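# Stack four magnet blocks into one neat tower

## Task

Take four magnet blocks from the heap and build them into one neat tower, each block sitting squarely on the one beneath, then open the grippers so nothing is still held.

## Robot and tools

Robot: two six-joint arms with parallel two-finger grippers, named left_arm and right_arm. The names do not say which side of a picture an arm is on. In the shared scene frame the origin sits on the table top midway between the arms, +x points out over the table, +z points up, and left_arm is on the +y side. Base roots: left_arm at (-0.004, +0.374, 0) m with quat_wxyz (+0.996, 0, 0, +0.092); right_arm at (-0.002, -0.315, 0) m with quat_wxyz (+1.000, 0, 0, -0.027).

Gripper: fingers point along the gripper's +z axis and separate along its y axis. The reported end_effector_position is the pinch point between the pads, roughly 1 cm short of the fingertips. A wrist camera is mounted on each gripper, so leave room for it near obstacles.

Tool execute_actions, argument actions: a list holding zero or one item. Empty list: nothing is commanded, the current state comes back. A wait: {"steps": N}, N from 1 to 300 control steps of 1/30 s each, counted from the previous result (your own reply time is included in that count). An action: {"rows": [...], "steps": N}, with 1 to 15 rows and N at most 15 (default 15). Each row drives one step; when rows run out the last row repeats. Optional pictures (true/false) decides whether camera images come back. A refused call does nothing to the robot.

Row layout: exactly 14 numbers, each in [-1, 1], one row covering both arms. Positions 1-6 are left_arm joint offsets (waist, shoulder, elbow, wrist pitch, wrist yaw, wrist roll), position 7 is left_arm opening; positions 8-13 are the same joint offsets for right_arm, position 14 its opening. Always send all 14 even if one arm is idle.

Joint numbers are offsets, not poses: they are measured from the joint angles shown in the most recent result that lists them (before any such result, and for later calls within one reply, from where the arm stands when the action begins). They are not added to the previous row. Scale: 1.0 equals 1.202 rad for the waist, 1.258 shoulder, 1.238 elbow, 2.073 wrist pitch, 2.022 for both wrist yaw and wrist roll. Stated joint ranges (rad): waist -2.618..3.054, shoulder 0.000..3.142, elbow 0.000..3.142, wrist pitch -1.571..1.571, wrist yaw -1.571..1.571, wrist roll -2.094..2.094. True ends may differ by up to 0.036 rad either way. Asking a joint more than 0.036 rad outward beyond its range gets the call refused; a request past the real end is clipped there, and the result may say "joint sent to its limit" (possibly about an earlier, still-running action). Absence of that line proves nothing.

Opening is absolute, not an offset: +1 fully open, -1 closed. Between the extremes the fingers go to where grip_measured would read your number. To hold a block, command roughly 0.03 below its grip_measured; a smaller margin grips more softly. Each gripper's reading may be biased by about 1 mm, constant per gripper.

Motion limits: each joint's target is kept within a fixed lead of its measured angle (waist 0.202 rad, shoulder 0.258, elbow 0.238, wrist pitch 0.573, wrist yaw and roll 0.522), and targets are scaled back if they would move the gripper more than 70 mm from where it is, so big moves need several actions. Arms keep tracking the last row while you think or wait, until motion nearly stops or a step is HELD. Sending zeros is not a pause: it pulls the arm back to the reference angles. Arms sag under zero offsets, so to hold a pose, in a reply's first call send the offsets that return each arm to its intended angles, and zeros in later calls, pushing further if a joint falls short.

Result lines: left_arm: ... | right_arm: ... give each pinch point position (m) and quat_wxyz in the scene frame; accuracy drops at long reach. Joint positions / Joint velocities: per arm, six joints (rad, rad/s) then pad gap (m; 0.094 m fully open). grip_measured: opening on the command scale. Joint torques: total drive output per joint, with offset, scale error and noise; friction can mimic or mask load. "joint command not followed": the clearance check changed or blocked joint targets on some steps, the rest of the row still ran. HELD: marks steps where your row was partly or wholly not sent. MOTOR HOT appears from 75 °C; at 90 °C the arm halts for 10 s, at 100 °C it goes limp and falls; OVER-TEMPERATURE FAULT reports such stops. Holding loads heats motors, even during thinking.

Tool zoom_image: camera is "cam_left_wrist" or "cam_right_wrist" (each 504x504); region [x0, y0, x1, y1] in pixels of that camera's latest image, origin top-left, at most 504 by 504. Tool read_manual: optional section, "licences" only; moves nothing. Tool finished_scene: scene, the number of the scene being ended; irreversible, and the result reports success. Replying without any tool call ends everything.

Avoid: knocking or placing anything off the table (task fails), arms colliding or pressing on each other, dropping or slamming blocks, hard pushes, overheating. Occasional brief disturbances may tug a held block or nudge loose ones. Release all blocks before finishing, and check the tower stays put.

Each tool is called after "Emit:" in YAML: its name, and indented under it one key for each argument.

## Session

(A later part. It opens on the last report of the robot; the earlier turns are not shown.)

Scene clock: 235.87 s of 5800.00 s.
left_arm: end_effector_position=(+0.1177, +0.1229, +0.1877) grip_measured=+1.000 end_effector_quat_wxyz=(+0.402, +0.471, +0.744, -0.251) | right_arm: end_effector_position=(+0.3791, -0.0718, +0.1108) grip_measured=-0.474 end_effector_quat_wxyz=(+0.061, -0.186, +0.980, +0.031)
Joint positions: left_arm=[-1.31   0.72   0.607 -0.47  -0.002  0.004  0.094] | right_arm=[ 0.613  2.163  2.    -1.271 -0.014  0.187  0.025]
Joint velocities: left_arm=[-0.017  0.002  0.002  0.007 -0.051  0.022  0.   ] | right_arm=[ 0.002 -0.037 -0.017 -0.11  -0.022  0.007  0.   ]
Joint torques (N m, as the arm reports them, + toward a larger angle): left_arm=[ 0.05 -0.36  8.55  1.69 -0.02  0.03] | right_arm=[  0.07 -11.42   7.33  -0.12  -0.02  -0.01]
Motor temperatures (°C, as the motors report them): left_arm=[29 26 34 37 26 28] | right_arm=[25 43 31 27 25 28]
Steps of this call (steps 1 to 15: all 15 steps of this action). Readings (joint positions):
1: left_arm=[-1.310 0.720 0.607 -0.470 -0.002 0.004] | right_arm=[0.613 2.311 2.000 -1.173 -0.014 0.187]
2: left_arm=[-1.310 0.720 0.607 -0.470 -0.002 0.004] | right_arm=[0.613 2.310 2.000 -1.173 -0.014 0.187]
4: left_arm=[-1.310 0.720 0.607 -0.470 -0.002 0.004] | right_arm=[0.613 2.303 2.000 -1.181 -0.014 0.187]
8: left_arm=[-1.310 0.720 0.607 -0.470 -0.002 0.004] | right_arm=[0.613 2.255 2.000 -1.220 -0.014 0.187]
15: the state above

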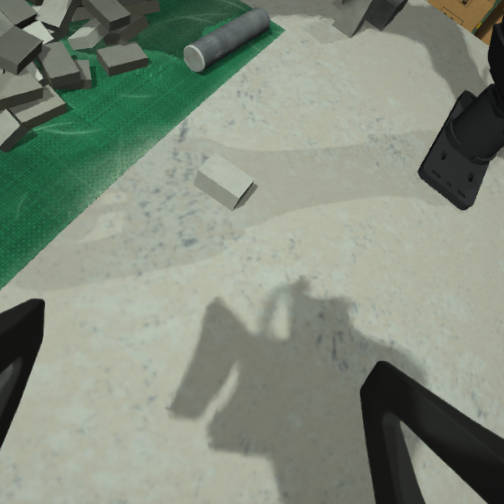

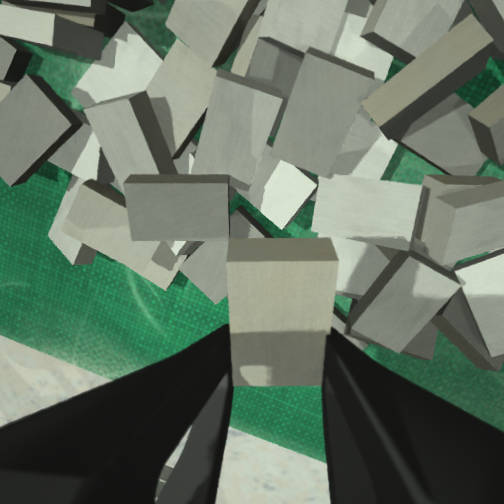

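Emit:
execute_actions:
  actions:
    - {"rows":[[0,0,0,0,0,0,1,0.02,-0.025,-0.03,0,0,0.03,-0.52],[0,0,0,0,0,0,1,0.045,-0.05,-0.07,0.005,0,0.07,-0.52],[0,0,0,0,0,0,1,0.07,-0.075,-0.11,0.01,0,0.11,-0.52],[0,0,0,0,0,0,1,0.1,-0.1,-0.15,0.02,-0.01,0.15,-0.52],[0,0,0,0,0,0,1,0.13,-0.125,-0.19,0.03,-0.01,0.19,-0.52],[0,0,0,0,0,0,1,0.16,-0.15,-0.23,0.04,-0.02,0.23,-0.52],[0,0,0,0,0,0,1,0.19,-0.17,-0.27,0.05,-0.02,0.27,-0.52],[0,0,0,0,0,0,1,0.22,-0.19,-0.31,0.06,-0.03,0.31,-0.52],[0,0,0,0,0,0,1,0.245,-0.21,-0.35,0.07,-0.03,0.35,-0.52],[0,0,0,0,0,0,1,0.27,-0.225,-0.39,0.079,-0.03,0.375,-0.52],[0,0,0,0,0,0,1,0.29,-0.24,-0.425,0.079,-0.03,0.375,-0.52],[0,0,0,0,0,0,1,0.305,-0.25,-0.455,0.079,-0.03,0.375,-0.52],[0,0,0,0,0,0,1,0.315,-0.256,-0.48,0.079,-0.03,0.375,-0.52],[0,0,0,0,0,0,1,0.322,-0.256,-0.505,0.079,-0.03,0.375,-0.52],[0,0,0,0,0,0,1,0.326,-0.256,-0.522,0.079,-0.03,0.375,-0.52]],"steps":15}
  pictures: false

Emit:
execute_actions:
  actions:
    - {"steps":18}

Emit:
zoom_image:
  camera: "cam_right_wrist"
  region: [200,160,360,280]

Scene clock: 245.57 s of 5800.00 s.
left_arm: end_effector_position=(+0.1177, +0.1229, +0.1877) grip_measured=+1.000 end_effector_quat_wxyz=(+0.402, +0.471, +0.744, -0.251) | right_arm: end_effector_position=(+0.1769, -0.0259, +0.0742) grip_measured=-0.474 end_effector_quat_wxyz=(-0.036, -0.059, +0.997, +0.022)
Joint positions: left_arm=[-1.31   0.72   0.607 -0.47  -0.002  0.004  0.094] | right_arm=[ 1.022  1.859  1.421 -1.142 -0.084  0.849  0.025]
Joint velocities: left_arm=[-0.007 -0.002 -0.007 -0.022  0.022 -0.022  0.   ] | right_arm=[ 0.227 -0.12  -0.891  0.007 -0.125  0.564 -0.   ]
Joint torques (N m, as the arm reports them, + toward a larger angle): left_arm=[-0.02 -0.5   8.44  1.68  0.03 -0.03] | right_arm=[-2.44 -9.42  5.68  0.04  0.16  0.09]
Motor temperatures (°C, as the motors report them): left_arm=[29 26 34 37 26 28] | right_arm=[25 43 31 27 25 28]
Steps of this call (steps 1 to 30: the robot went on to your last target; steps 31 to 90: nothing new was sent; then 6.20 s passed at rest; steps 91 to 105: all 15 steps of this action). Readings (joint positions):
91: left_arm=[-1.310 0.720 0.607 -0.470 -0.002 0.004] | right_arm=[0.614 2.163 1.997 -1.283 -0.014 0.196]
92: left_arm=[-1.310 0.720 0.607 -0.470 -0.002 0.004] | right_arm=[0.619 2.155 1.980 -1.274 -0.013 0.219]
94: left_arm=[-1.310 0.720 0.607 -0.470 -0.002 0.004] | right_arm=[0.643 2.115 1.906 -1.253 -0.010 0.297]
98: left_arm=[-1.310 0.720 0.607 -0.470 -0.002 0.004] | right_arm=[0.782 1.997 1.710 -1.213 -0.024 0.534]
105: the state above

Scene clock: 246.17 s of 5800.00 s.
left_arm: end_effector_position=(+0.1177, +0.1229, +0.1877) grip_measured=+1.000 end_effector_quat_wxyz=(+0.402, +0.471, +0.744, -0.251) | right_arm: end_effector_position=(+0.1711, -0.0391, +0.0595) grip_measured=-0.474 end_effector_quat_wxyz=(-0.049, -0.010, +0.999, +0.004)
Joint positions: left_arm=[-1.31   0.72   0.607 -0.47  -0.002  0.004  0.094] | right_arm=[ 1.013  1.858  1.358 -1.122 -0.085  0.938  0.025]
Joint velocities: left_arm=[-0.017 -0.007  0.007 -0.066 -0.022 -0.037  0.   ] | right_arm=[ 0.007 -0.002 -0.022  0.022 -0.037  0.007 -0.   ]
Joint torques (N m, as the arm reports them, + toward a larger angle): left_arm=[ 0.   -0.52  8.47  1.7   0.02  0.  ] | right_arm=[-0.68 -9.86  6.43 -0.12  0.03  0.01]
Motor temperatures (°C, as the motors report them): left_arm=[29 26 34 37 26 28] | right_arm=[25 43 31 27 25 28]
Steps of this call (steps 1 to 18: the robot went on to your last target). Readings (joint positions):
1: left_arm=[-1.310 0.720 0.607 -0.470 -0.002 0.004] | right_arm=[1.025 1.858 1.396 -1.142 -0.087 0.867]
2: left_arm=[-1.310 0.720 0.607 -0.470 -0.002 0.004] | right_arm=[1.024 1.858 1.377 -1.141 -0.087 0.882]
4: left_arm=[-1.310 0.720 0.607 -0.470 -0.002 0.004] | right_arm=[1.018 1.858 1.358 -1.141 -0.086 0.903]
8: left_arm=[-1.310 0.720 0.607 -0.470 -0.002 0.004] | right_arm=[1.013 1.858 1.358 -1.130 -0.085 0.925]
18: the state above

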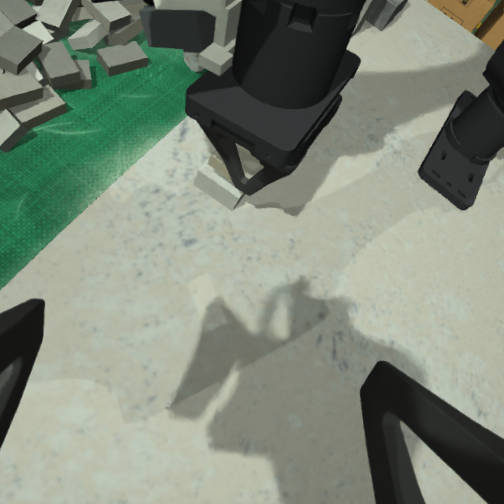

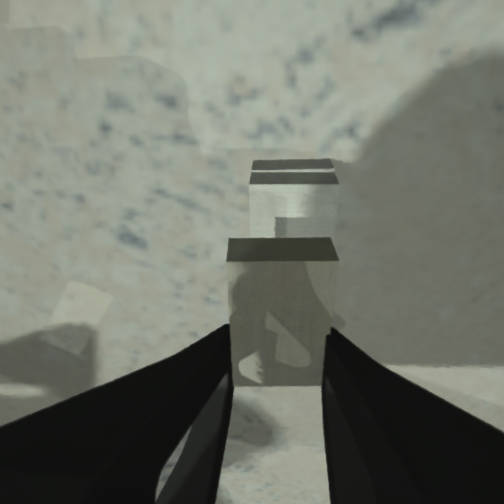

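Region (200, 160, 360, 280) of cam_right_wrist's 504x504 image, scaled by 3.150, with more detail than that image has; it fills the top 378 rows of this view, and the rest is white.

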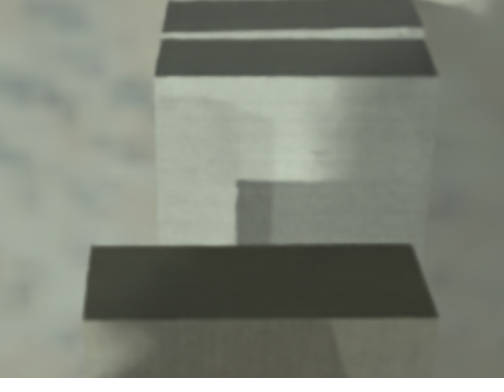

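Emit:
execute_actions:
  actions:
    - {"rows":[[0,0,0,0,0,0,1,-0.015,0,0,0.008,0,0,-0.52],[0,0,0,0,0,0,1,-0.022,0.004,-0.01,0.014,0,0,-0.52],[0,0,0,0,0,0,1,-0.028,0.009,-0.018,0.02,0,0,-0.52],[0,0,0,0,0,0,1,-0.028,0.015,-0.027,0.024,0,0,-0.52]],"steps":15}

Emit:
zoom_image:
  camera: "cam_right_wrist"
  region: [200,160,360,280]

Scene clock: 250.93 s of 5800.00 s.
left_arm: end_effector_position=(+0.1177, +0.1229, +0.1877) grip_measured=+1.000 end_effector_quat_wxyz=(+0.402, +0.471, +0.744, -0.251) | right_arm: end_effector_position=(+0.1796, -0.0421, +0.0504) grip_measured=-0.474 end_effector_quat_wxyz=(-0.050, +0.004, +0.999, +0.005)
Joint positions: left_arm=[-1.31   0.72   0.607 -0.47  -0.002  0.004  0.094] | right_arm=[ 0.985  1.874  1.342 -1.089 -0.087  0.939  0.025]
Joint velocities: left_arm=[ 0.002  0.002 -0.012 -0.037 -0.007 -0.081  0.   ] | right_arm=[-0.022  0.007  0.002 -0.022  0.007 -0.037  0.   ]
Joint torques (N m, as the arm reports them, + toward a larger angle): left_arm=[-0.06 -0.54  8.53  1.7  -0.01  0.  ] | right_arm=[-0.51 -8.2   5.19 -0.16 -0.04 -0.03]
Motor temperatures (°C, as the motors report them): left_arm=[29 26 34 38 26 28] | right_arm=[25 43 31 27 25 28]
Steps of this call (steps 1 to 15: the robot went on to your last target; steps 16 to 90: nothing new was sent; then 1.27 s passed at rest; steps 91 to 105: all 15 steps of this action). Readings (joint positions):
91: left_arm=[-1.310 0.720 0.607 -0.470 -0.002 0.004] | right_arm=[1.013 1.858 1.358 -1.121 -0.085 0.939]
92: left_arm=[-1.310 0.720 0.607 -0.470 -0.002 0.004] | right_arm=[1.010 1.858 1.358 -1.120 -0.086 0.939]
94: left_arm=[-1.310 0.720 0.607 -0.470 -0.002 0.004] | right_arm=[1.001 1.859 1.357 -1.111 -0.087 0.939]
98: left_arm=[-1.310 0.720 0.607 -0.470 -0.002 0.004] | right_arm=[0.986 1.869 1.346 -1.094 -0.087 0.939]
105: the state above

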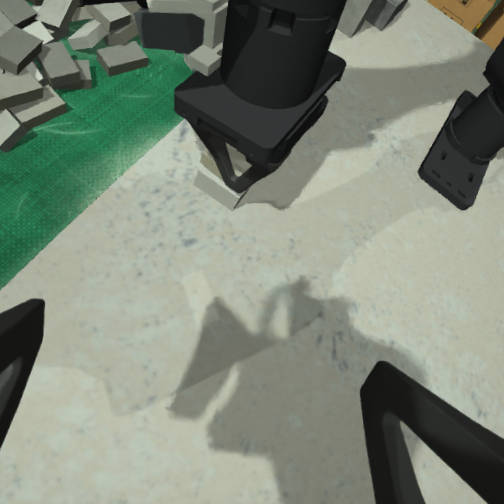

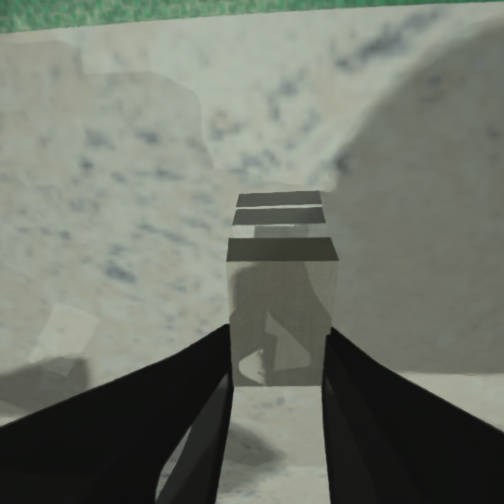

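Region (200, 160, 360, 280) of cam_right_wrist's 504x504 image, scaled by 3.150, with more detail than that image has; it fills the top 378 rows of this view, and the rest is white.

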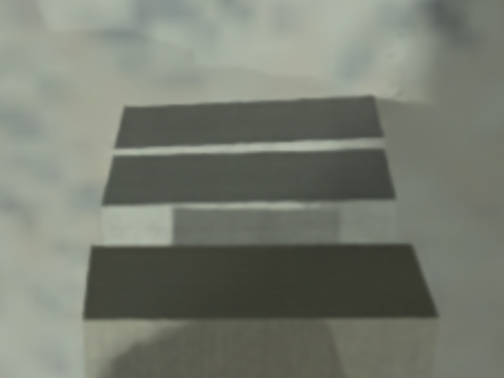

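Emit:
execute_actions:
  actions:
    - {"rows":[[0,0,0,0,0,0,1,0,0,-0.01,0.01,0,-0.018,-0.52],[0,0,0,0,0,0,1,0,0,-0.018,0.016,0,-0.018,-0.52],[0,0,0,0,0,0,1,0,0,-0.027,0.021,0,-0.018,-0.52],[0,0,0,0,0,0,1,0,0,-0.036,0.025,0,-0.018,-0.52]],"steps":15}

Emit:
zoom_image:
  camera: "cam_right_wrist"
  region: [200,160,360,280]

Scene clock: 254.43 s of 5800.00 s.
left_arm: end_effector_position=(+0.1177, +0.1229, +0.1877) grip_measured=+1.000 end_effector_quat_wxyz=(+0.402, +0.471, +0.744, -0.251) | right_arm: end_effector_position=(+0.1793, -0.0425, +0.0435) grip_measured=-0.474 end_effector_quat_wxyz=(-0.048, -0.011, +0.999, +0.009)
Joint positions: left_arm=[-1.31   0.72   0.607 -0.47  -0.002  0.004  0.094] | right_arm=[ 0.985  1.874  1.313 -1.054 -0.087  0.909  0.025]
Joint velocities: left_arm=[-0.012 -0.002 -0.007 -0.022  0.022  0.037  0.   ] | right_arm=[-0.022  0.002  0.007  0.081 -0.007 -0.081  0.   ]
Joint torques (N m, as the arm reports them, + toward a larger angle): left_arm=[ 0.01 -0.52  8.5   1.7  -0.01  0.  ] | right_arm=[-0.04 -8.41  5.2  -0.14 -0.06 -0.08]
Motor temperatures (°C, as the motors report them): left_arm=[29 26 34 38 26 28] | right_arm=[25 42 31 27 25 28]
Steps of this call (steps 1 to 15: the robot went on to your last target; steps 16 to 90: nothing new was sent; steps 91 to 105: all 15 steps of this action). Readings (joint positions):
91: left_arm=[-1.310 0.720 0.607 -0.470 -0.002 0.004] | right_arm=[0.985 1.874 1.342 -1.086 -0.087 0.934]
92: left_arm=[-1.310 0.720 0.607 -0.470 -0.002 0.004] | right_arm=[0.985 1.874 1.342 -1.084 -0.087 0.929]
94: left_arm=[-1.310 0.720 0.607 -0.470 -0.002 0.004] | right_arm=[0.985 1.874 1.335 -1.072 -0.087 0.921]
98: left_arm=[-1.310 0.720 0.607 -0.470 -0.002 0.004] | right_arm=[0.985 1.874 1.315 -1.060 -0.087 0.914]
105: the state above

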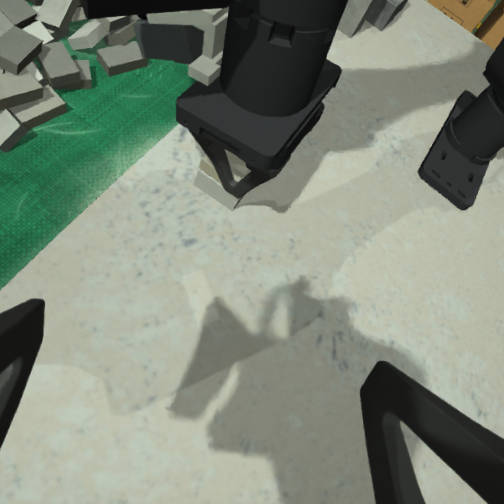

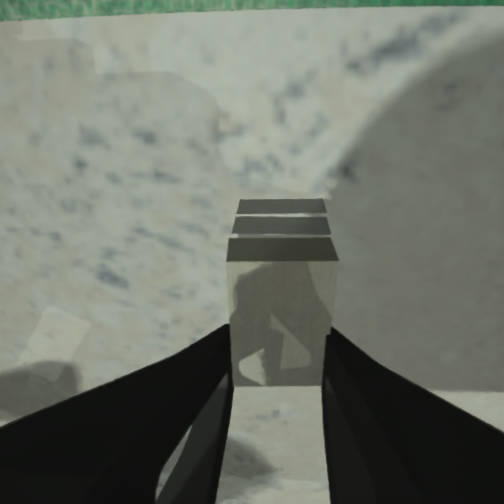

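Region (200, 160, 360, 280) of cam_right_wrist's 504x504 image, scaled by 3.150, with more detail than that image has; it fills the top 378 rows of this view, and the rest is white.

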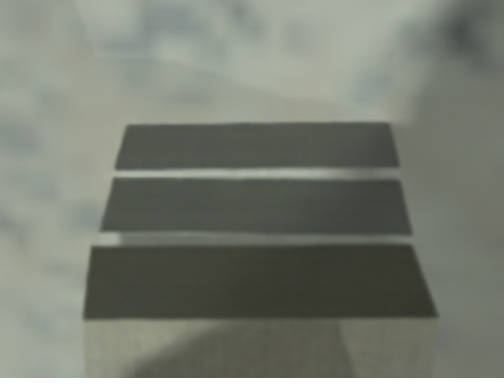

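Emit:
execute_actions:
  actions:
    - {"rows":[[0,0,0,0,0,0,1,0,0,-0.022,0.01,0,0,-0.52],[0,0,0,0,0,0,1,0,0,-0.022,0.01,0,0,-0.52],[0,0,0,0,0,0,1,0,0,-0.022,0.01,0,0,-0.52],[0,0,0,0,0,0,1,0,0,-0.022,0.01,0,0,-0.52],[0,0,0,0,0,0,1,0,0,-0.022,0.01,0,0,-0.52],[0,0,0,0,0,0,1,0,0,-0.022,0.01,0,0,-0.5],[0,0,0,0,0,0,1,0,0,-0.02,0.01,0,0,-0.48],[0,0,0,0,0,0,1,0,0,-0.015,0.01,0,0,-0.465],[0,0,0,0,0,0,1,0,0,-0.01,0.01,0,0,-0.45],[0,0,0,0,0,0,1,0,0,-0.01,0.01,0,0,-0.4],[0,0,0,0,0,0,1,0,0,-0.01,0.01,0,0,-0.3],[0,0,0,0,0,0,1,0,0,-0.01,0.01,0,0,-0.2]],"steps":15}

Emit:
execute_actions:
  actions:
    - {"rows":[[0,0,0,0,0,0,1,0,-0.012,0.02,-0.015,0,0,-0.2],[0,0,0,0,0,0,1,0,-0.018,0.035,-0.03,0,0,-0.2],[0,0,0,0,0,0,1,0,-0.024,0.05,-0.045,0,0,-0.2],[0,0,0,0,0,0,1,0,-0.028,0.065,-0.06,0,0,-0.2],[0,0,0,0,0,0,1,0,-0.032,0.08,-0.075,0,0,-0.2],[0,0,0,0,0,0,1,0,-0.036,0.095,-0.085,0,0,-0.2],[0,0,0,0,0,0,1,0,-0.04,0.11,-0.092,0,0,-0.2],[0,0,0,0,0,0,1,0,-0.044,0.125,-0.097,0,0,-0.2]],"steps":15}

Scene clock: 261.50 s of 5800.00 s.
left_arm: end_effector_position=(+0.1177, +0.1229, +0.1877) grip_measured=+1.000 end_effector_quat_wxyz=(+0.402, +0.471, +0.744, -0.251) | right_arm: end_effector_position=(+0.1802, -0.0413, +0.0434) grip_measured=-0.203 end_effector_quat_wxyz=(-0.046, -0.011, +0.999, +0.011)
Joint positions: left_arm=[-1.31   0.72   0.607 -0.47  -0.002  0.004  0.094] | right_arm=[ 0.985  1.874  1.313 -1.048 -0.087  0.908  0.037]
Joint velocities: left_arm=[-0.002 -0.007  0.002  0.066 -0.007  0.066  0.   ] | right_arm=[ 0.002  0.002 -0.007 -0.037  0.007  0.007 -0.   ]
Joint torques (N m, as the arm reports them, + toward a larger angle): left_arm=[-0.02 -0.46  8.38  1.68  0.    0.  ] | right_arm=[-0.02 -8.45  5.61 -0.11 -0.06  0.  ]
Motor temperatures (°C, as the motors report them): left_arm=[29 26 34 38 26 28] | right_arm=[25 41 30 27 25 28]
Steps of this call (steps 1 to 15: the robot went on to your last target; steps 16 to 90: nothing new was sent; then 3.57 s passed at rest; steps 91 to 105: all 15 steps of this action). Readings (joint positions):
91: left_arm=[-1.310 0.720 0.607 -0.470 -0.002 0.004] | right_arm=[0.985 1.874 1.313 -1.051 -0.087 0.908]
92: left_arm=[-1.310 0.720 0.607 -0.470 -0.002 0.004] | right_arm=[0.985 1.874 1.313 -1.051 -0.087 0.908]
94: left_arm=[-1.310 0.720 0.607 -0.470 -0.002 0.004] | right_arm=[0.985 1.874 1.313 -1.049 -0.087 0.908]
98: left_arm=[-1.310 0.720 0.607 -0.470 -0.002 0.004] | right_arm=[0.985 1.874 1.313 -1.048 -0.087 0.908]
105: the state above

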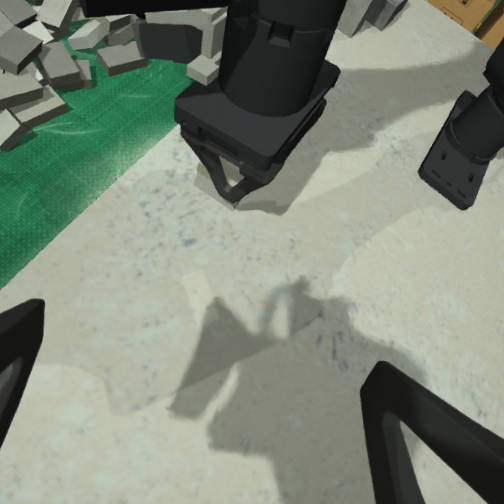

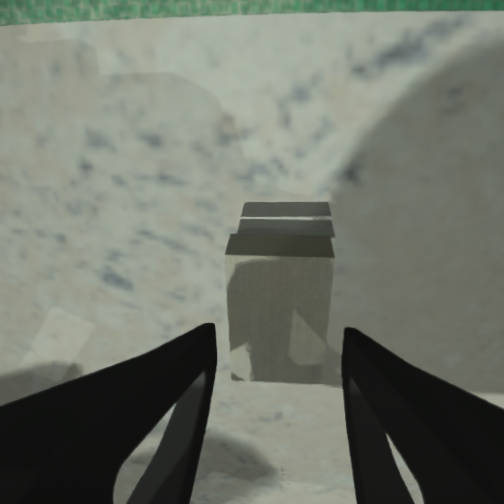

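Scene clock: 262.00 s of 5800.00 s.
left_arm: end_effector_position=(+0.1177, +0.1229, +0.1877) grip_measured=+1.000 end_effector_quat_wxyz=(+0.402, +0.471, +0.744, -0.251) | right_arm: end_effector_position=(+0.1809, -0.0403, +0.0902) grip_measured=-0.202 end_effector_quat_wxyz=(-0.043, -0.011, +0.999, +0.016)
Joint positions: left_arm=[-1.31   0.72   0.607 -0.47  -0.002  0.004  0.094] | right_arm=[ 0.985  1.827  1.443 -1.213 -0.087  0.908  0.037]
Joint velocities: left_arm=[-0.012 -0.012 -0.007  0.007 -0.037  0.007  0.   ] | right_arm=[ 0.002 -0.002 -0.022 -0.168 -0.007  0.066 -0.001]
Joint torques (N m, as the arm reports them, + toward a larger angle): left_arm=[-0.15 -0.38  8.51  1.68 -0.02 -0.01] | right_arm=[-0.01 -9.04  8.91 -0.42 -0.06 -0.02]
Motor temperatures (°C, as the motors report them): left_arm=[29 26 34 38 26 28] | right_arm=[25 41 30 27 25 28]
Steps of this call (steps 1 to 15: all 15 steps of this action). Readings (joint positions):
1: left_arm=[-1.310 0.720 0.607 -0.470 -0.002 0.004] | right_arm=[0.985 1.874 1.313 -1.049 -0.087 0.908]
2: left_arm=[-1.310 0.720 0.607 -0.470 -0.002 0.004] | right_arm=[0.985 1.874 1.313 -1.054 -0.087 0.908]
4: left_arm=[-1.310 0.720 0.607 -0.470 -0.002 0.004] | right_arm=[0.985 1.874 1.326 -1.086 -0.087 0.908]
8: left_arm=[-1.310 0.720 0.607 -0.470 -0.002 0.004] | right_arm=[0.985 1.859 1.395 -1.166 -0.087 0.908]
15: the state above

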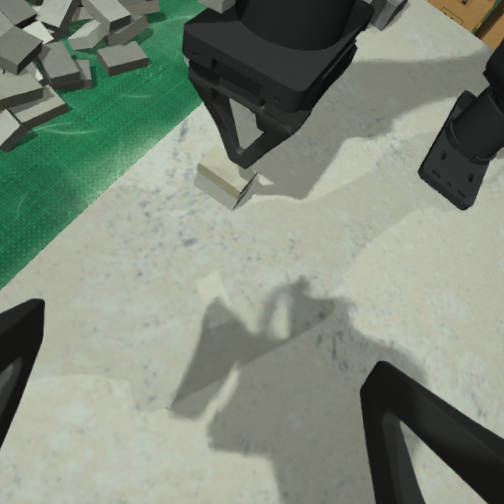

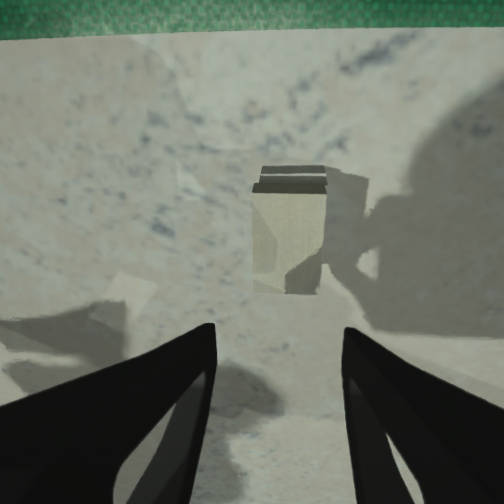

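Emit:
execute_actions:
  actions:
    - {"rows":[[0,0,0,0,0,0,1,-0.02,0.02,0.06,-0.01,0.01,-0.08,-0.2],[0,0,0,0,0,0,1,-0.04,0.05,0.12,-0.02,0.02,-0.16,-0.2],[0,0,0,0,0,0,1,-0.06,0.085,0.18,-0.03,0.03,-0.24,-0.2],[0,0,0,0,0,0,1,-0.08,0.12,0.24,-0.04,0.04,-0.32,-0.2],[0,0,0,0,0,0,1,-0.1,0.155,0.3,-0.05,0.047,-0.4,-0.2],[0,0,0,0,0,0,1,-0.12,0.19,0.36,-0.06,0.047,-0.48,-0.2],[0,0,0,0,0,0,1,-0.14,0.225,0.42,-0.07,0.047,-0.56,-0.2],[0,0,0,0,0,0,1,-0.16,0.26,0.48,-0.08,0.047,-0.64,-0.2],[0,0,0,0,0,0,1,-0.18,0.295,0.54,-0.09,0.047,-0.72,-0.2],[0,0,0,0,0,0,1,-0.195,0.33,0.6,-0.1,0.047,-0.8,-0.2],[0,0,0,0,0,0,1,-0.21,0.36,0.65,-0.106,0.047,-0.88,-0.2],[0,0,0,0,0,0,1,-0.22,0.39,0.69,-0.106,0.047,-0.96,-0.2],[0,0,0,0,0,0,1,-0.228,0.42,0.72,-0.106,0.047,-1,-0.2],[0,0,0,0,0,0,1,-0.233,0.445,0.74,-0.106,0.047,-1,-0.2],[0,0,0,0,0,0,1,-0.236,0.46,0.747,-0.106,0.047,-1,-0.2]],"steps":15}
  pictures: false

Emit:
execute_actions:
  actions:
    - {"steps":20}

Scene clock: 271.17 s of 5800.00 s.
left_arm: end_effector_position=(+0.1177, +0.1229, +0.1877) grip_measured=+1.000 end_effector_quat_wxyz=(+0.402, +0.471, +0.744, -0.251) | right_arm: end_effector_position=(+0.3900, -0.0157, +0.1138) grip_measured=-0.202 end_effector_quat_wxyz=(+0.085, -0.515, +0.853, +0.009)
Joint positions: left_arm=[-1.31   0.72   0.607 -0.47  -0.002  0.004  0.094] | right_arm=[ 0.703  2.345  2.31  -1.365 -0.    -0.437  0.037]
Joint velocities: left_arm=[-0.007 -0.007 -0.007  0.022  0.022  0.022  0.   ] | right_arm=[-0.354  0.764  0.725 -0.051  0.183 -2.835 -0.001]
Joint torques (N m, as the arm reports them, + toward a larger angle): left_arm=[-0.09 -0.55  8.44  1.68  0.03  0.01] | right_arm=[  1.54 -11.57   8.29  -0.43  -0.15  -0.05]
Motor temperatures (°C, as the motors report them): left_arm=[29 26 34 38 26 28] | right_arm=[25 41 31 27 25 28]
Steps of this call (steps 1 to 30: the robot went on to your last target; steps 31 to 90: nothing new was sent; then 5.67 s passed at rest; steps 91 to 105: all 15 steps of this action). Readings (joint positions):
91: left_arm=[-1.310 0.720 0.607 -0.470 -0.002 0.004] | right_arm=[0.984 1.830 1.450 -1.235 -0.087 0.883]
92: left_arm=[-1.310 0.720 0.607 -0.470 -0.002 0.004] | right_arm=[0.980 1.843 1.474 -1.249 -0.084 0.830]
94: left_arm=[-1.310 0.720 0.607 -0.470 -0.002 0.004] | right_arm=[0.955 1.904 1.584 -1.280 -0.070 0.664]
98: left_arm=[-1.310 0.720 0.607 -0.470 -0.002 0.004] | right_arm=[0.860 2.076 1.893 -1.307 -0.036 0.263]
105: the state above

Scene clock: 271.83 s of 5800.00 s.
left_arm: end_effector_position=(+0.1177, +0.1229, +0.1877) grip_measured=+1.000 end_effector_quat_wxyz=(+0.402, +0.471, +0.744, -0.251) | right_arm: end_effector_position=(+0.3859, -0.0259, +0.0831) grip_measured=-0.202 end_effector_quat_wxyz=(-0.032, +0.764, -0.644, +0.013)
Joint positions: left_arm=[-1.31   0.72   0.607 -0.47  -0.002  0.004  0.094] | right_arm=[ 0.695  2.42   2.331 -1.414  0.011 -1.1    0.037]
Joint velocities: left_arm=[ 0.007 -0.007 -0.002  0.022 -0.007  0.022  0.   ] | right_arm=[-0.002 -0.002 -0.012 -0.022 -0.022 -0.139  0.   ]
Joint torques (N m, as the arm reports them, + toward a larger angle): left_arm=[ 0.03 -0.42  8.41  1.7   0.02  0.01] | right_arm=[  0.45 -14.23  10.16  -0.26  -0.05  -0.05]
Motor temperatures (°C, as the motors report them): left_arm=[29 26 34 38 26 28] | right_arm=[25 41 31 27 25 28]
Steps of this call (steps 1 to 20: the robot went on to your last target). Readings (joint positions):
1: left_arm=[-1.310 0.720 0.607 -0.470 -0.002 0.004] | right_arm=[0.693 2.367 2.326 -1.367 0.004 -0.537]
2: left_arm=[-1.310 0.720 0.607 -0.470 -0.002 0.004] | right_arm=[0.687 2.384 2.331 -1.371 0.007 -0.637]
4: left_arm=[-1.310 0.720 0.607 -0.470 -0.002 0.004] | right_arm=[0.685 2.408 2.331 -1.386 0.011 -0.806]
8: left_arm=[-1.310 0.720 0.607 -0.470 -0.002 0.004] | right_arm=[0.693 2.420 2.331 -1.407 0.011 -0.985]
20: the state above

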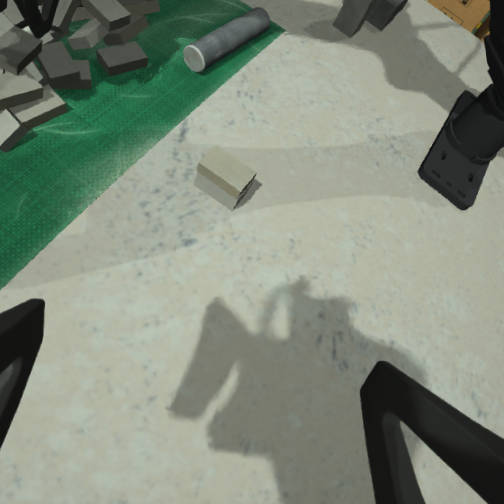

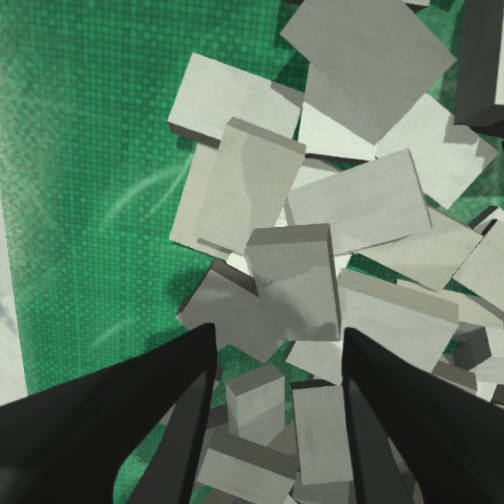

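Emit:
execute_actions:
  actions:
    - {"rows":[[0,0,0,0,0,0,1,0,0,-0.012,0.012,-0.012,-0.03,-0.3],[0,0,0,0,0,0,1,0,0,-0.024,0.022,-0.012,-0.06,-0.3],[0,0,0,0,0,0,1,0,0,-0.036,0.032,-0.012,-0.075,-0.3],[0,0,0,0,0,0,1,0,0,-0.048,0.04,-0.012,-0.075,-0.3],[0,0,0,0,0,0,1,0,0,-0.06,0.046,-0.012,-0.075,-0.3],[0,0,0,0,0,0,1,0,0,-0.069,0.046,-0.012,-0.075,-0.3]],"steps":15}

Scene clock: 275.60 s of 5800.00 s.
left_arm: end_effector_position=(+0.1177, +0.1229, +0.1877) grip_measured=+1.000 end_effector_quat_wxyz=(+0.402, +0.471, +0.744, -0.251) | right_arm: end_effector_position=(+0.3873, -0.0228, +0.0653) grip_measured=-0.298 end_effector_quat_wxyz=(-0.033, +0.808, -0.589, +0.011)
Joint positions: left_arm=[-1.31   0.72   0.607 -0.47  -0.002  0.004  0.094] | right_arm=[ 0.695  2.422  2.264 -1.342  0.001 -1.24   0.033]
Joint velocities: left_arm=[-0.012  0.007  0.002 -0.022  0.007  0.051  0.   ] | right_arm=[-0.007 -0.007 -0.017  0.066 -0.007 -0.066 -0.001]
Joint torques (N m, as the arm reports them, + toward a larger angle): left_arm=[-0.07 -0.57  8.53  1.71  0.   -0.02] | right_arm=[ -0.05 -13.27   5.58   0.07  -0.13  -0.08]
Motor temperatures (°C, as the motors report them): left_arm=[29 26 34 38 26 28] | right_arm=[25 42 32 27 25 28]
Steps of this call (steps 1 to 30: the robot went on to your last target; steps 31 to 90: nothing new was sent; then 0.27 s passed at rest; steps 91 to 105: all 15 steps of this action). Readings (joint positions):
91: left_arm=[-1.310 0.720 0.607 -0.470 -0.002 0.004] | right_arm=[0.695 2.420 2.331 -1.413 0.009 -1.116]
92: left_arm=[-1.310 0.720 0.607 -0.470 -0.002 0.004] | right_arm=[0.695 2.420 2.331 -1.410 0.008 -1.134]
94: left_arm=[-1.310 0.720 0.607 -0.470 -0.002 0.004] | right_arm=[0.695 2.420 2.320 -1.389 0.005 -1.173]
98: left_arm=[-1.310 0.720 0.607 -0.470 -0.002 0.004] | right_arm=[0.695 2.421 2.271 -1.353 0.002 -1.217]
105: the state above

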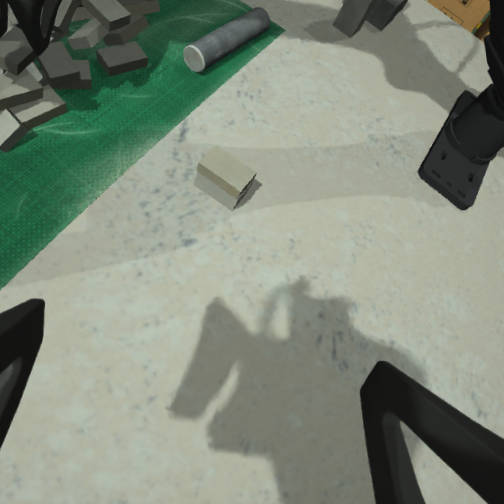

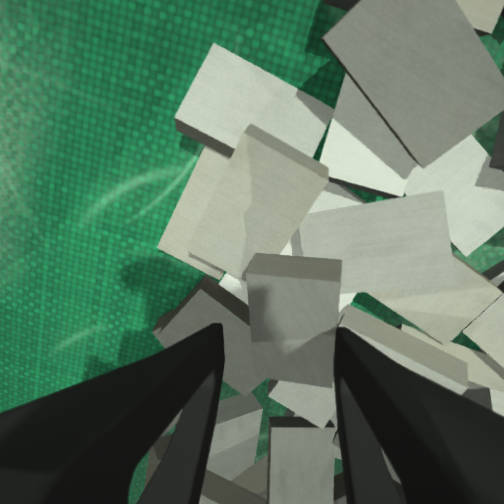

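Emit:
execute_actions:
  actions:
    - {"rows":[[0,0,0,0,0,0,1,0,0,0,0.018,-0.027,0.01,-0.3]],"steps":14}

Scene clock: 278.83 s of 5800.00 s.
left_arm: end_effector_position=(+0.1177, +0.1229, +0.1877) grip_measured=+1.000 end_effector_quat_wxyz=(+0.402, +0.471, +0.744, -0.251) | right_arm: end_effector_position=(+0.3877, -0.0139, +0.0659) grip_measured=-0.298 end_effector_quat_wxyz=(-0.050, +0.804, -0.593, -0.004)
Joint positions: left_arm=[-1.31   0.72   0.607 -0.47  -0.002  0.004  0.094] | right_arm=[ 0.695  2.422  2.264 -1.319 -0.037 -1.226  0.033]
Joint velocities: left_arm=[-0.002  0.007 -0.002  0.022 -0.022  0.022  0.   ] | right_arm=[ 0.002  0.002 -0.007 -0.022  0.022  0.007 -0.   ]
Joint torques (N m, as the arm reports them, + toward a larger angle): left_arm=[ 0.01 -0.44  8.6   1.68 -0.01  0.  ] | right_arm=[ -0.04 -13.19   7.17   0.11  -0.11   0.05]
Motor temperatures (°C, as the motors report them): left_arm=[29 26 34 38 26 28] | right_arm=[25 43 32 27 25 28]
Steps of this call (steps 1 to 15: the robot went on to your last target; steps 16 to 83: nothing new was sent; steps 84 to 97: all 14 steps of this action). Readings (joint positions):
84: left_arm=[-1.310 0.720 0.607 -0.470 -0.002 0.004] | right_arm=[0.695 2.422 2.264 -1.331 -0.005 -1.243]
85: left_arm=[-1.310 0.720 0.607 -0.470 -0.002 0.004] | right_arm=[0.695 2.422 2.264 -1.329 -0.012 -1.239]
87: left_arm=[-1.310 0.720 0.607 -0.470 -0.002 0.004] | right_arm=[0.695 2.422 2.264 -1.325 -0.023 -1.235]
91: left_arm=[-1.310 0.720 0.607 -0.470 -0.002 0.004] | right_arm=[0.695 2.422 2.264 -1.321 -0.032 -1.229]
97: the state above

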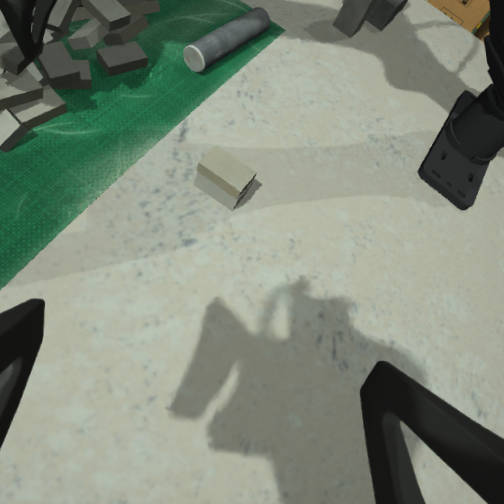

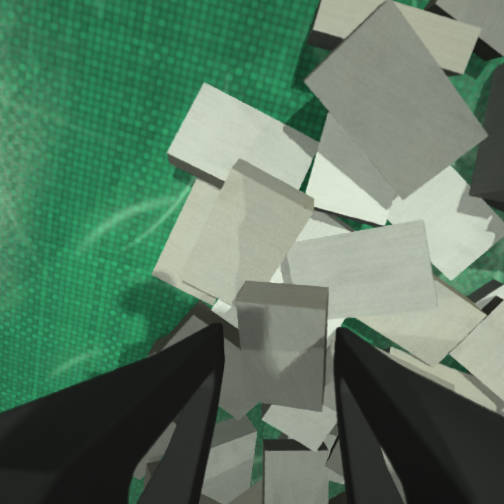

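Emit:
execute_actions:
  actions:
    - {"rows":[[0,0,0,0,0,0,1,0,0,-0.01,0.008,0,0,-0.3],[0,0,0,0,0,0,1,0,0,-0.02,0.014,0,0,-0.3],[0,0,0,0,0,0,1,0,0,-0.028,0.02,0,0,-0.3],[0,0,0,0,0,0,1,0,0,-0.036,0.025,0,0,-0.3],[0,0,0,0,0,0,1,0,0,-0.046,0.03,0,0,-0.3],[0,0,0,0,0,0,1,0,0,-0.055,0.033,0,0,-0.3]],"steps":15}

Scene clock: 281.50 s of 5800.00 s.
left_arm: end_effector_position=(+0.1177, +0.1229, +0.1877) grip_measured=+1.000 end_effector_quat_wxyz=(+0.402, +0.471, +0.744, -0.251) | right_arm: end_effector_position=(+0.3883, -0.0141, +0.0555) grip_measured=-0.298 end_effector_quat_wxyz=(-0.049, +0.803, -0.593, -0.003)
Joint positions: left_arm=[-1.31   0.72   0.607 -0.47  -0.002  0.004  0.094] | right_arm=[ 0.695  2.422  2.222 -1.279 -0.034 -1.226  0.033]
Joint velocities: left_arm=[-0.002  0.002 -0.002 -0.081 -0.007 -0.007  0.   ] | right_arm=[-0.012 -0.007 -0.022 -0.022  0.007  0.051 -0.001]
Joint torques (N m, as the arm reports them, + toward a larger angle): left_arm=[-0.04 -0.47  8.38  1.68  0.01 -0.01] | right_arm=[  0.04 -13.14   4.92   0.21  -0.06  -0.03]
Motor temperatures (°C, as the motors report them): left_arm=[29 26 34 38 26 28] | right_arm=[25 44 31 27 25 28]
Steps of this call (steps 1 to 15: the robot went on to your last target; steps 16 to 65: nothing new was sent; steps 66 to 80: all 15 steps of this action). Readings (joint positions):
66: left_arm=[-1.310 0.720 0.607 -0.470 -0.002 0.004] | right_arm=[0.695 2.422 2.264 -1.319 -0.038 -1.226]
67: left_arm=[-1.310 0.720 0.607 -0.470 -0.002 0.004] | right_arm=[0.695 2.422 2.264 -1.318 -0.037 -1.226]
69: left_arm=[-1.310 0.720 0.607 -0.470 -0.002 0.004] | right_arm=[0.695 2.422 2.257 -1.306 -0.037 -1.226]
73: left_arm=[-1.310 0.720 0.607 -0.470 -0.002 0.004] | right_arm=[0.695 2.422 2.223 -1.282 -0.034 -1.226]
80: the state above

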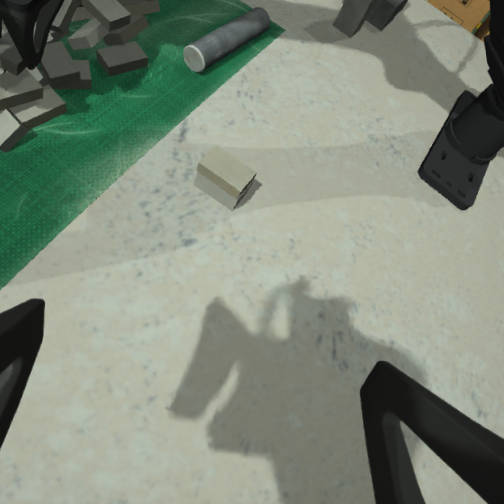

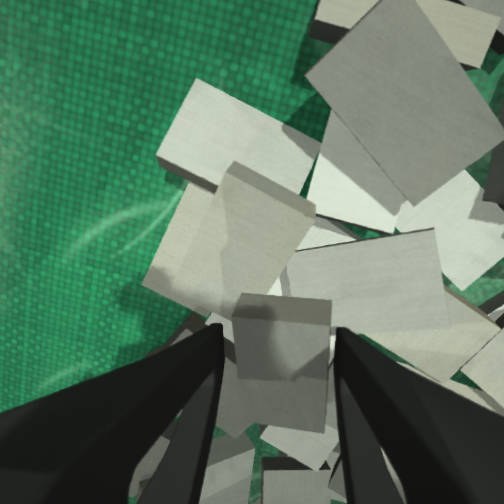

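Emit:
execute_actions:
  actions:
    - {"rows":[[0,0,0,0,0,0,1,0,0,0,0,0,0,-0.35],[0,0,0,0,0,0,1,0,0,0,0,0,0,-0.4],[0,0,0,0,0,0,1,0,0,0,0,0,0,-0.44],[0,0,0,0,0,0,1,0,0,0,0,0,0,-0.47],[0,0,0,0,0,0,1,0,0,0,0,0,0,-0.5],[0,0,0,0,0,0,1,0,0,0,0,0,0,-0.52]],"steps":10}
  pictures: false

Emit:
execute_actions:
  actions:
    - {"rows":[[0,0,0,0,0,0,1,0,-0.02,0,-0.005,0,0,-0.52],[0,0,0,0,0,0,1,0,-0.03,0,-0.01,0,0,-0.52],[0,0,0,0,0,0,1,0,-0.04,0,-0.015,0,0,-0.52],[0,0,0,0,0,0,1,0,-0.052,0,-0.022,0,0,-0.52],[0,0,0,0,0,0,1,0,-0.064,0,-0.03,0,0,-0.52],[0,0,0,0,0,0,1,0,-0.076,0,-0.038,0,0,-0.52],[0,0,0,0,0,0,1,0,-0.088,0,-0.046,0,0,-0.52],[0,0,0,0,0,0,1,0,-0.1,0,-0.054,0,0,-0.52],[0,0,0,0,0,0,1,0,-0.11,0,-0.06,0,0,-0.52],[0,0,0,0,0,0,1,0,-0.12,0,-0.06,0,0,-0.52]],"steps":15}

Scene clock: 287.23 s of 5800.00 s.
left_arm: end_effector_position=(+0.1177, +0.1229, +0.1877) grip_measured=+1.000 end_effector_quat_wxyz=(+0.402, +0.471, +0.744, -0.251) | right_arm: end_effector_position=(+0.3886, -0.0143, +0.0555) grip_measured=-0.476 end_effector_quat_wxyz=(-0.049, +0.803, -0.593, -0.002)
Joint positions: left_arm=[-1.31   0.72   0.607 -0.47  -0.002  0.004  0.094] | right_arm=[ 0.695  2.422  2.222 -1.279 -0.032 -1.226  0.025]
Joint velocities: left_arm=[-0.002  0.002  0.007  0.007  0.022 -0.066  0.   ] | right_arm=[ 0.002 -0.007  0.017 -0.022  0.037 -0.022  0.   ]
Joint torques (N m, as the arm reports them, + toward a larger angle): left_arm=[ 0.05 -0.45  8.51  1.69 -0.03 -0.03] | right_arm=[  0.06 -13.16   7.19  -0.05  -0.04  -0.02]
Motor temperatures (°C, as the motors report them): left_arm=[29 26 34 38 26 28] | right_arm=[25 45 31 27 25 28]
Steps of this call (steps 1 to 15: the robot went on to your last target; steps 16 to 90: nothing new was sent; then 2.40 s passed at rest; steps 91 to 100: all 10 steps of this action). Readings (joint positions):
91: left_arm=[-1.310 0.720 0.607 -0.470 -0.002 0.004] | right_arm=[0.695 2.422 2.222 -1.279 -0.033 -1.226]
92: left_arm=[-1.310 0.720 0.607 -0.470 -0.002 0.004] | right_arm=[0.695 2.422 2.222 -1.279 -0.033 -1.226]
94: left_arm=[-1.310 0.720 0.607 -0.470 -0.002 0.004] | right_arm=[0.695 2.422 2.222 -1.279 -0.032 -1.226]
98: left_arm=[-1.310 0.720 0.607 -0.470 -0.002 0.004] | right_arm=[0.695 2.422 2.222 -1.279 -0.032 -1.226]
100: the state above

Scene clock: 287.73 s of 5800.00 s.
left_arm: end_effector_position=(+0.1177, +0.1229, +0.1877) grip_measured=+1.000 end_effector_quat_wxyz=(+0.402, +0.471, +0.744, -0.251) | right_arm: end_effector_position=(+0.3739, -0.0258, +0.1220) grip_measured=-0.476 end_effector_quat_wxyz=(-0.075, +0.802, -0.592, +0.007)
Joint positions: left_arm=[-1.31   0.72   0.607 -0.47  -0.002  0.004  0.094] | right_arm=[ 0.695  2.273  2.222 -1.373 -0.03  -1.226  0.025]
Joint velocities: left_arm=[ 0.007 -0.002  0.007 -0.037 -0.022 -0.066  0.   ] | right_arm=[-0.017 -0.056  0.012 -0.125  0.022  0.022 -0.   ]
Joint torques (N m, as the arm reports them, + toward a larger angle): left_arm=[ 0.03 -0.45  8.51  1.68  0.01 -0.03] | right_arm=[ -0.01 -12.02   7.22  -0.11  -0.05  -0.02]
Motor temperatures (°C, as the motors report them): left_arm=[29 26 34 38 26 28] | right_arm=[25 45 31 27 25 28]
Steps of this call (steps 1 to 15: all 15 steps of this action). Readings (joint positions):
1: left_arm=[-1.310 0.720 0.607 -0.470 -0.002 0.004] | right_arm=[0.695 2.422 2.222 -1.279 -0.032 -1.226]
2: left_arm=[-1.310 0.720 0.607 -0.470 -0.002 0.004] | right_arm=[0.695 2.421 2.222 -1.279 -0.032 -1.226]
4: left_arm=[-1.310 0.720 0.607 -0.470 -0.002 0.004] | right_arm=[0.695 2.413 2.222 -1.285 -0.031 -1.226]
8: left_arm=[-1.310 0.720 0.607 -0.470 -0.002 0.004] | right_arm=[0.695 2.367 2.222 -1.321 -0.030 -1.226]
15: the state above

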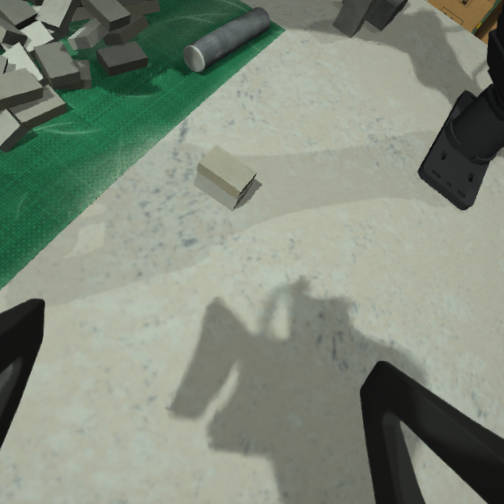

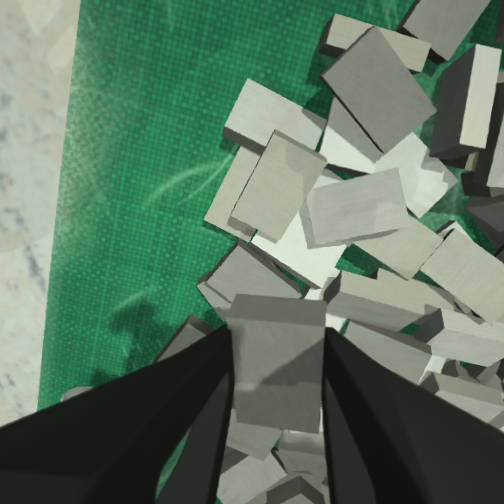

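Emit:
execute_actions:
  actions:
    - {"rows":[[0,0,0,0,0,0,1,0.01,-0.03,-0.03,0,0,0.06,-0.52],[0,0,0,0,0,0,1,0.025,-0.06,-0.07,0.005,0,0.13,-0.52],[0,0,0,0,0,0,1,0.04,-0.09,-0.115,0.01,0,0.2,-0.52],[0,0,0,0,0,0,1,0.06,-0.12,-0.16,0.02,-0.01,0.27,-0.52],[0,0,0,0,0,0,1,0.08,-0.15,-0.205,0.03,-0.01,0.34,-0.52],[0,0,0,0,0,0,1,0.1,-0.18,-0.25,0.04,-0.02,0.41,-0.52],[0,0,0,0,0,0,1,0.12,-0.205,-0.295,0.05,-0.02,0.48,-0.52],[0,0,0,0,0,0,1,0.14,-0.23,-0.34,0.06,-0.03,0.55,-0.52],[0,0,0,0,0,0,1,0.155,-0.255,-0.385,0.07,-0.03,0.62,-0.52],[0,0,0,0,0,0,1,0.17,-0.275,-0.43,0.08,-0.03,0.69,-0.52],[0,0,0,0,0,0,1,0.183,-0.295,-0.475,0.087,-0.03,0.76,-0.52],[0,0,0,0,0,0,1,0.194,-0.31,-0.52,0.087,-0.03,0.83,-0.52],[0,0,0,0,0,0,1,0.202,-0.323,-0.56,0.087,-0.03,0.9,-0.52],[0,0,0,0,0,0,1,0.208,-0.323,-0.59,0.087,-0.03,0.96,-0.52],[0,0,0,0,0,0,1,0.211,-0.323,-0.614,0.087,-0.03,1,-0.52]],"steps":15}
  pictures: false

Emit:
execute_actions:
  actions:
    - {"steps":22}
  pictures: false

Emit:
execute_actions:
  actions:
    - {"rows":[[0,0,0,0,0,0,1,0,0,0,0,0,0.05,-0.52]],"steps":12}

Emit:
zoom_image:
  camera: "cam_right_wrist"
  region: [190,200,370,340]

Scene clock: 297.63 s of 5800.00 s.
left_arm: end_effector_position=(+0.1177, +0.1229, +0.1877) grip_measured=+1.000 end_effector_quat_wxyz=(+0.402, +0.471, +0.744, -0.251) | right_arm: end_effector_position=(+0.2034, -0.0264, +0.1014) grip_measured=-0.475 end_effector_quat_wxyz=(-0.014, -0.406, +0.913, +0.042)
Joint positions: left_arm=[-1.31   0.72   0.607 -0.47  -0.002  0.004  0.094] | right_arm=[ 0.958  1.877  1.552 -1.232 -0.087  0.069  0.025]
Joint velocities: left_arm=[ 0.007 -0.002 -0.002 -0.051  0.007  0.007  0.   ] | right_arm=[ 0.178 -0.203 -1.184  0.022 -0.007  2.821  0.   ]
Joint torques (N m, as the arm reports them, + toward a larger angle): left_arm=[ 0.03 -0.42  8.47  1.68  0.01 -0.02] | right_arm=[-1.77 -8.75  5.55  0.16  0.08 -0.05]
Motor temperatures (°C, as the motors report them): left_arm=[29 26 34 39 26 28] | right_arm=[25 45 31 27 25 28]
From where the robot then was, a joint's target lay farther than a number of 1.0 reaches, so one or more steps of this call were cut to that.
Steps of this call (steps 1 to 30: the robot went on to your last target; steps 31 to 90: nothing new was sent; then 6.40 s passed at rest; steps 91 to 105: all 15 steps of this action). Readings (joint positions):
91: left_arm=[-1.310 0.720 0.607 -0.470 -0.002 0.004] | right_arm=[0.695 2.272 2.219 -1.384 -0.030 -1.207]
92: left_arm=[-1.310 0.720 0.607 -0.470 -0.002 0.004] | right_arm=[0.697 2.262 2.200 -1.375 -0.029 -1.164]
94: left_arm=[-1.310 0.720 0.607 -0.470 -0.002 0.004] | right_arm=[0.708 2.214 2.118 -1.354 -0.026 -1.022]
98: left_arm=[-1.310 0.720 0.607 -0.470 -0.002 0.004] | right_arm=[0.790 2.069 1.903 -1.314 -0.037 -0.631]
105: the state above

Scene clock: 298.37 s of 5800.00 s.
left_arm: end_effector_position=(+0.1177, +0.1229, +0.1877) grip_measured=+1.000 end_effector_quat_wxyz=(+0.402, +0.471, +0.744, -0.251) | right_arm: end_effector_position=(+0.1914, -0.0408, +0.0781) grip_measured=-0.475 end_effector_quat_wxyz=(-0.052, -0.058, +0.997, +0.010)
Joint positions: left_arm=[-1.31   0.72   0.607 -0.47  -0.002  0.004  0.094] | right_arm=[ 0.957  1.881  1.463 -1.207 -0.091  0.785  0.025]
Joint velocities: left_arm=[-0.007  0.007  0.007  0.022  0.037  0.066  0.   ] | right_arm=[ 0.002 -0.012 -0.012  0.022 -0.007  0.037 -0.   ]
Joint torques (N m, as the arm reports them, + toward a larger angle): left_arm=[-0.18 -0.58  8.48  1.68 -0.02  0.  ] | right_arm=[-0.71 -9.79  6.69 -0.15 -0.06  0.03]
Motor temperatures (°C, as the motors report them): left_arm=[29 26 34 39 26 28] | right_arm=[25 45 31 27 25 28]
Steps of this call (steps 1 to 22: the robot went on to your last target). Readings (joint positions):
1: left_arm=[-1.310 0.720 0.607 -0.470 -0.002 0.004] | right_arm=[0.961 1.874 1.518 -1.232 -0.090 0.169]
2: left_arm=[-1.310 0.720 0.607 -0.470 -0.002 0.004] | right_arm=[0.961 1.876 1.493 -1.231 -0.092 0.269]
4: left_arm=[-1.310 0.720 0.607 -0.470 -0.002 0.004] | right_arm=[0.958 1.881 1.466 -1.231 -0.091 0.454]
8: left_arm=[-1.310 0.720 0.607 -0.470 -0.002 0.004] | right_arm=[0.957 1.881 1.463 -1.220 -0.091 0.654]
22: the state above

Scene clock: 298.77 s of 5800.00 s.
left_arm: end_effector_position=(+0.1177, +0.1229, +0.1877) grip_measured=+1.000 end_effector_quat_wxyz=(+0.402, +0.471, +0.744, -0.251) | right_arm: end_effector_position=(+0.1914, -0.0408, +0.0781) grip_measured=-0.475 end_effector_quat_wxyz=(-0.052, -0.014, +0.998, +0.008)
Joint positions: left_arm=[-1.31   0.72   0.607 -0.47  -0.002  0.004  0.094] | right_arm=[ 0.957  1.881  1.463 -1.207 -0.091  0.873  0.025]
Joint velocities: left_arm=[ 0.002 -0.007  0.017 -0.081  0.037 -0.007  0.   ] | right_arm=[ 0.002  0.012 -0.012 -0.037 -0.037  0.007  0.   ]
Joint torques (N m, as the arm reports them, + toward a larger angle): left_arm=[ 0.06 -0.47  8.44  1.68  0.01  0.01] | right_arm=[-0.01 -8.67  6.83 -0.28 -0.05  0.03]
Motor temperatures (°C, as the motors report them): left_arm=[29 26 34 39 26 28] | right_arm=[25 45 31 27 25 28]
Steps of this call (steps 1 to 12: all 12 steps of this action). Readings (joint positions):
1: left_arm=[-1.310 0.720 0.607 -0.470 -0.002 0.004] | right_arm=[0.957 1.881 1.463 -1.207 -0.091 0.800]
2: left_arm=[-1.310 0.720 0.607 -0.470 -0.002 0.004] | right_arm=[0.957 1.881 1.463 -1.207 -0.091 0.816]
4: left_arm=[-1.310 0.720 0.607 -0.470 -0.002 0.004] | right_arm=[0.957 1.881 1.463 -1.207 -0.091 0.839]
8: left_arm=[-1.310 0.720 0.607 -0.470 -0.002 0.004] | right_arm=[0.957 1.881 1.463 -1.207 -0.091 0.863]
12: the state above

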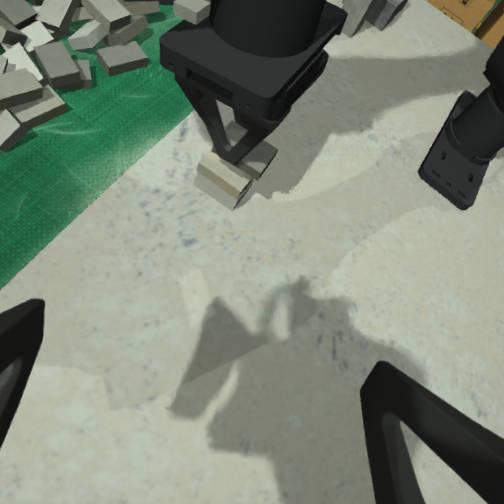

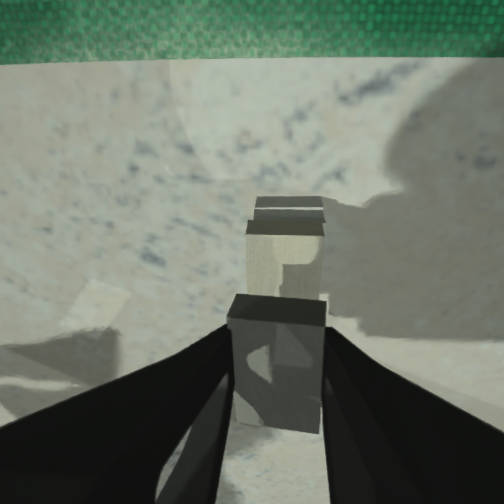

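Region (190, 200, 370, 340) of cam_right_wrist's 504x504 image, scaled by 2.800, with more detail than that image has.

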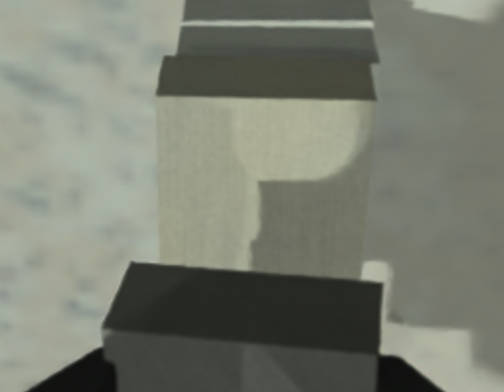

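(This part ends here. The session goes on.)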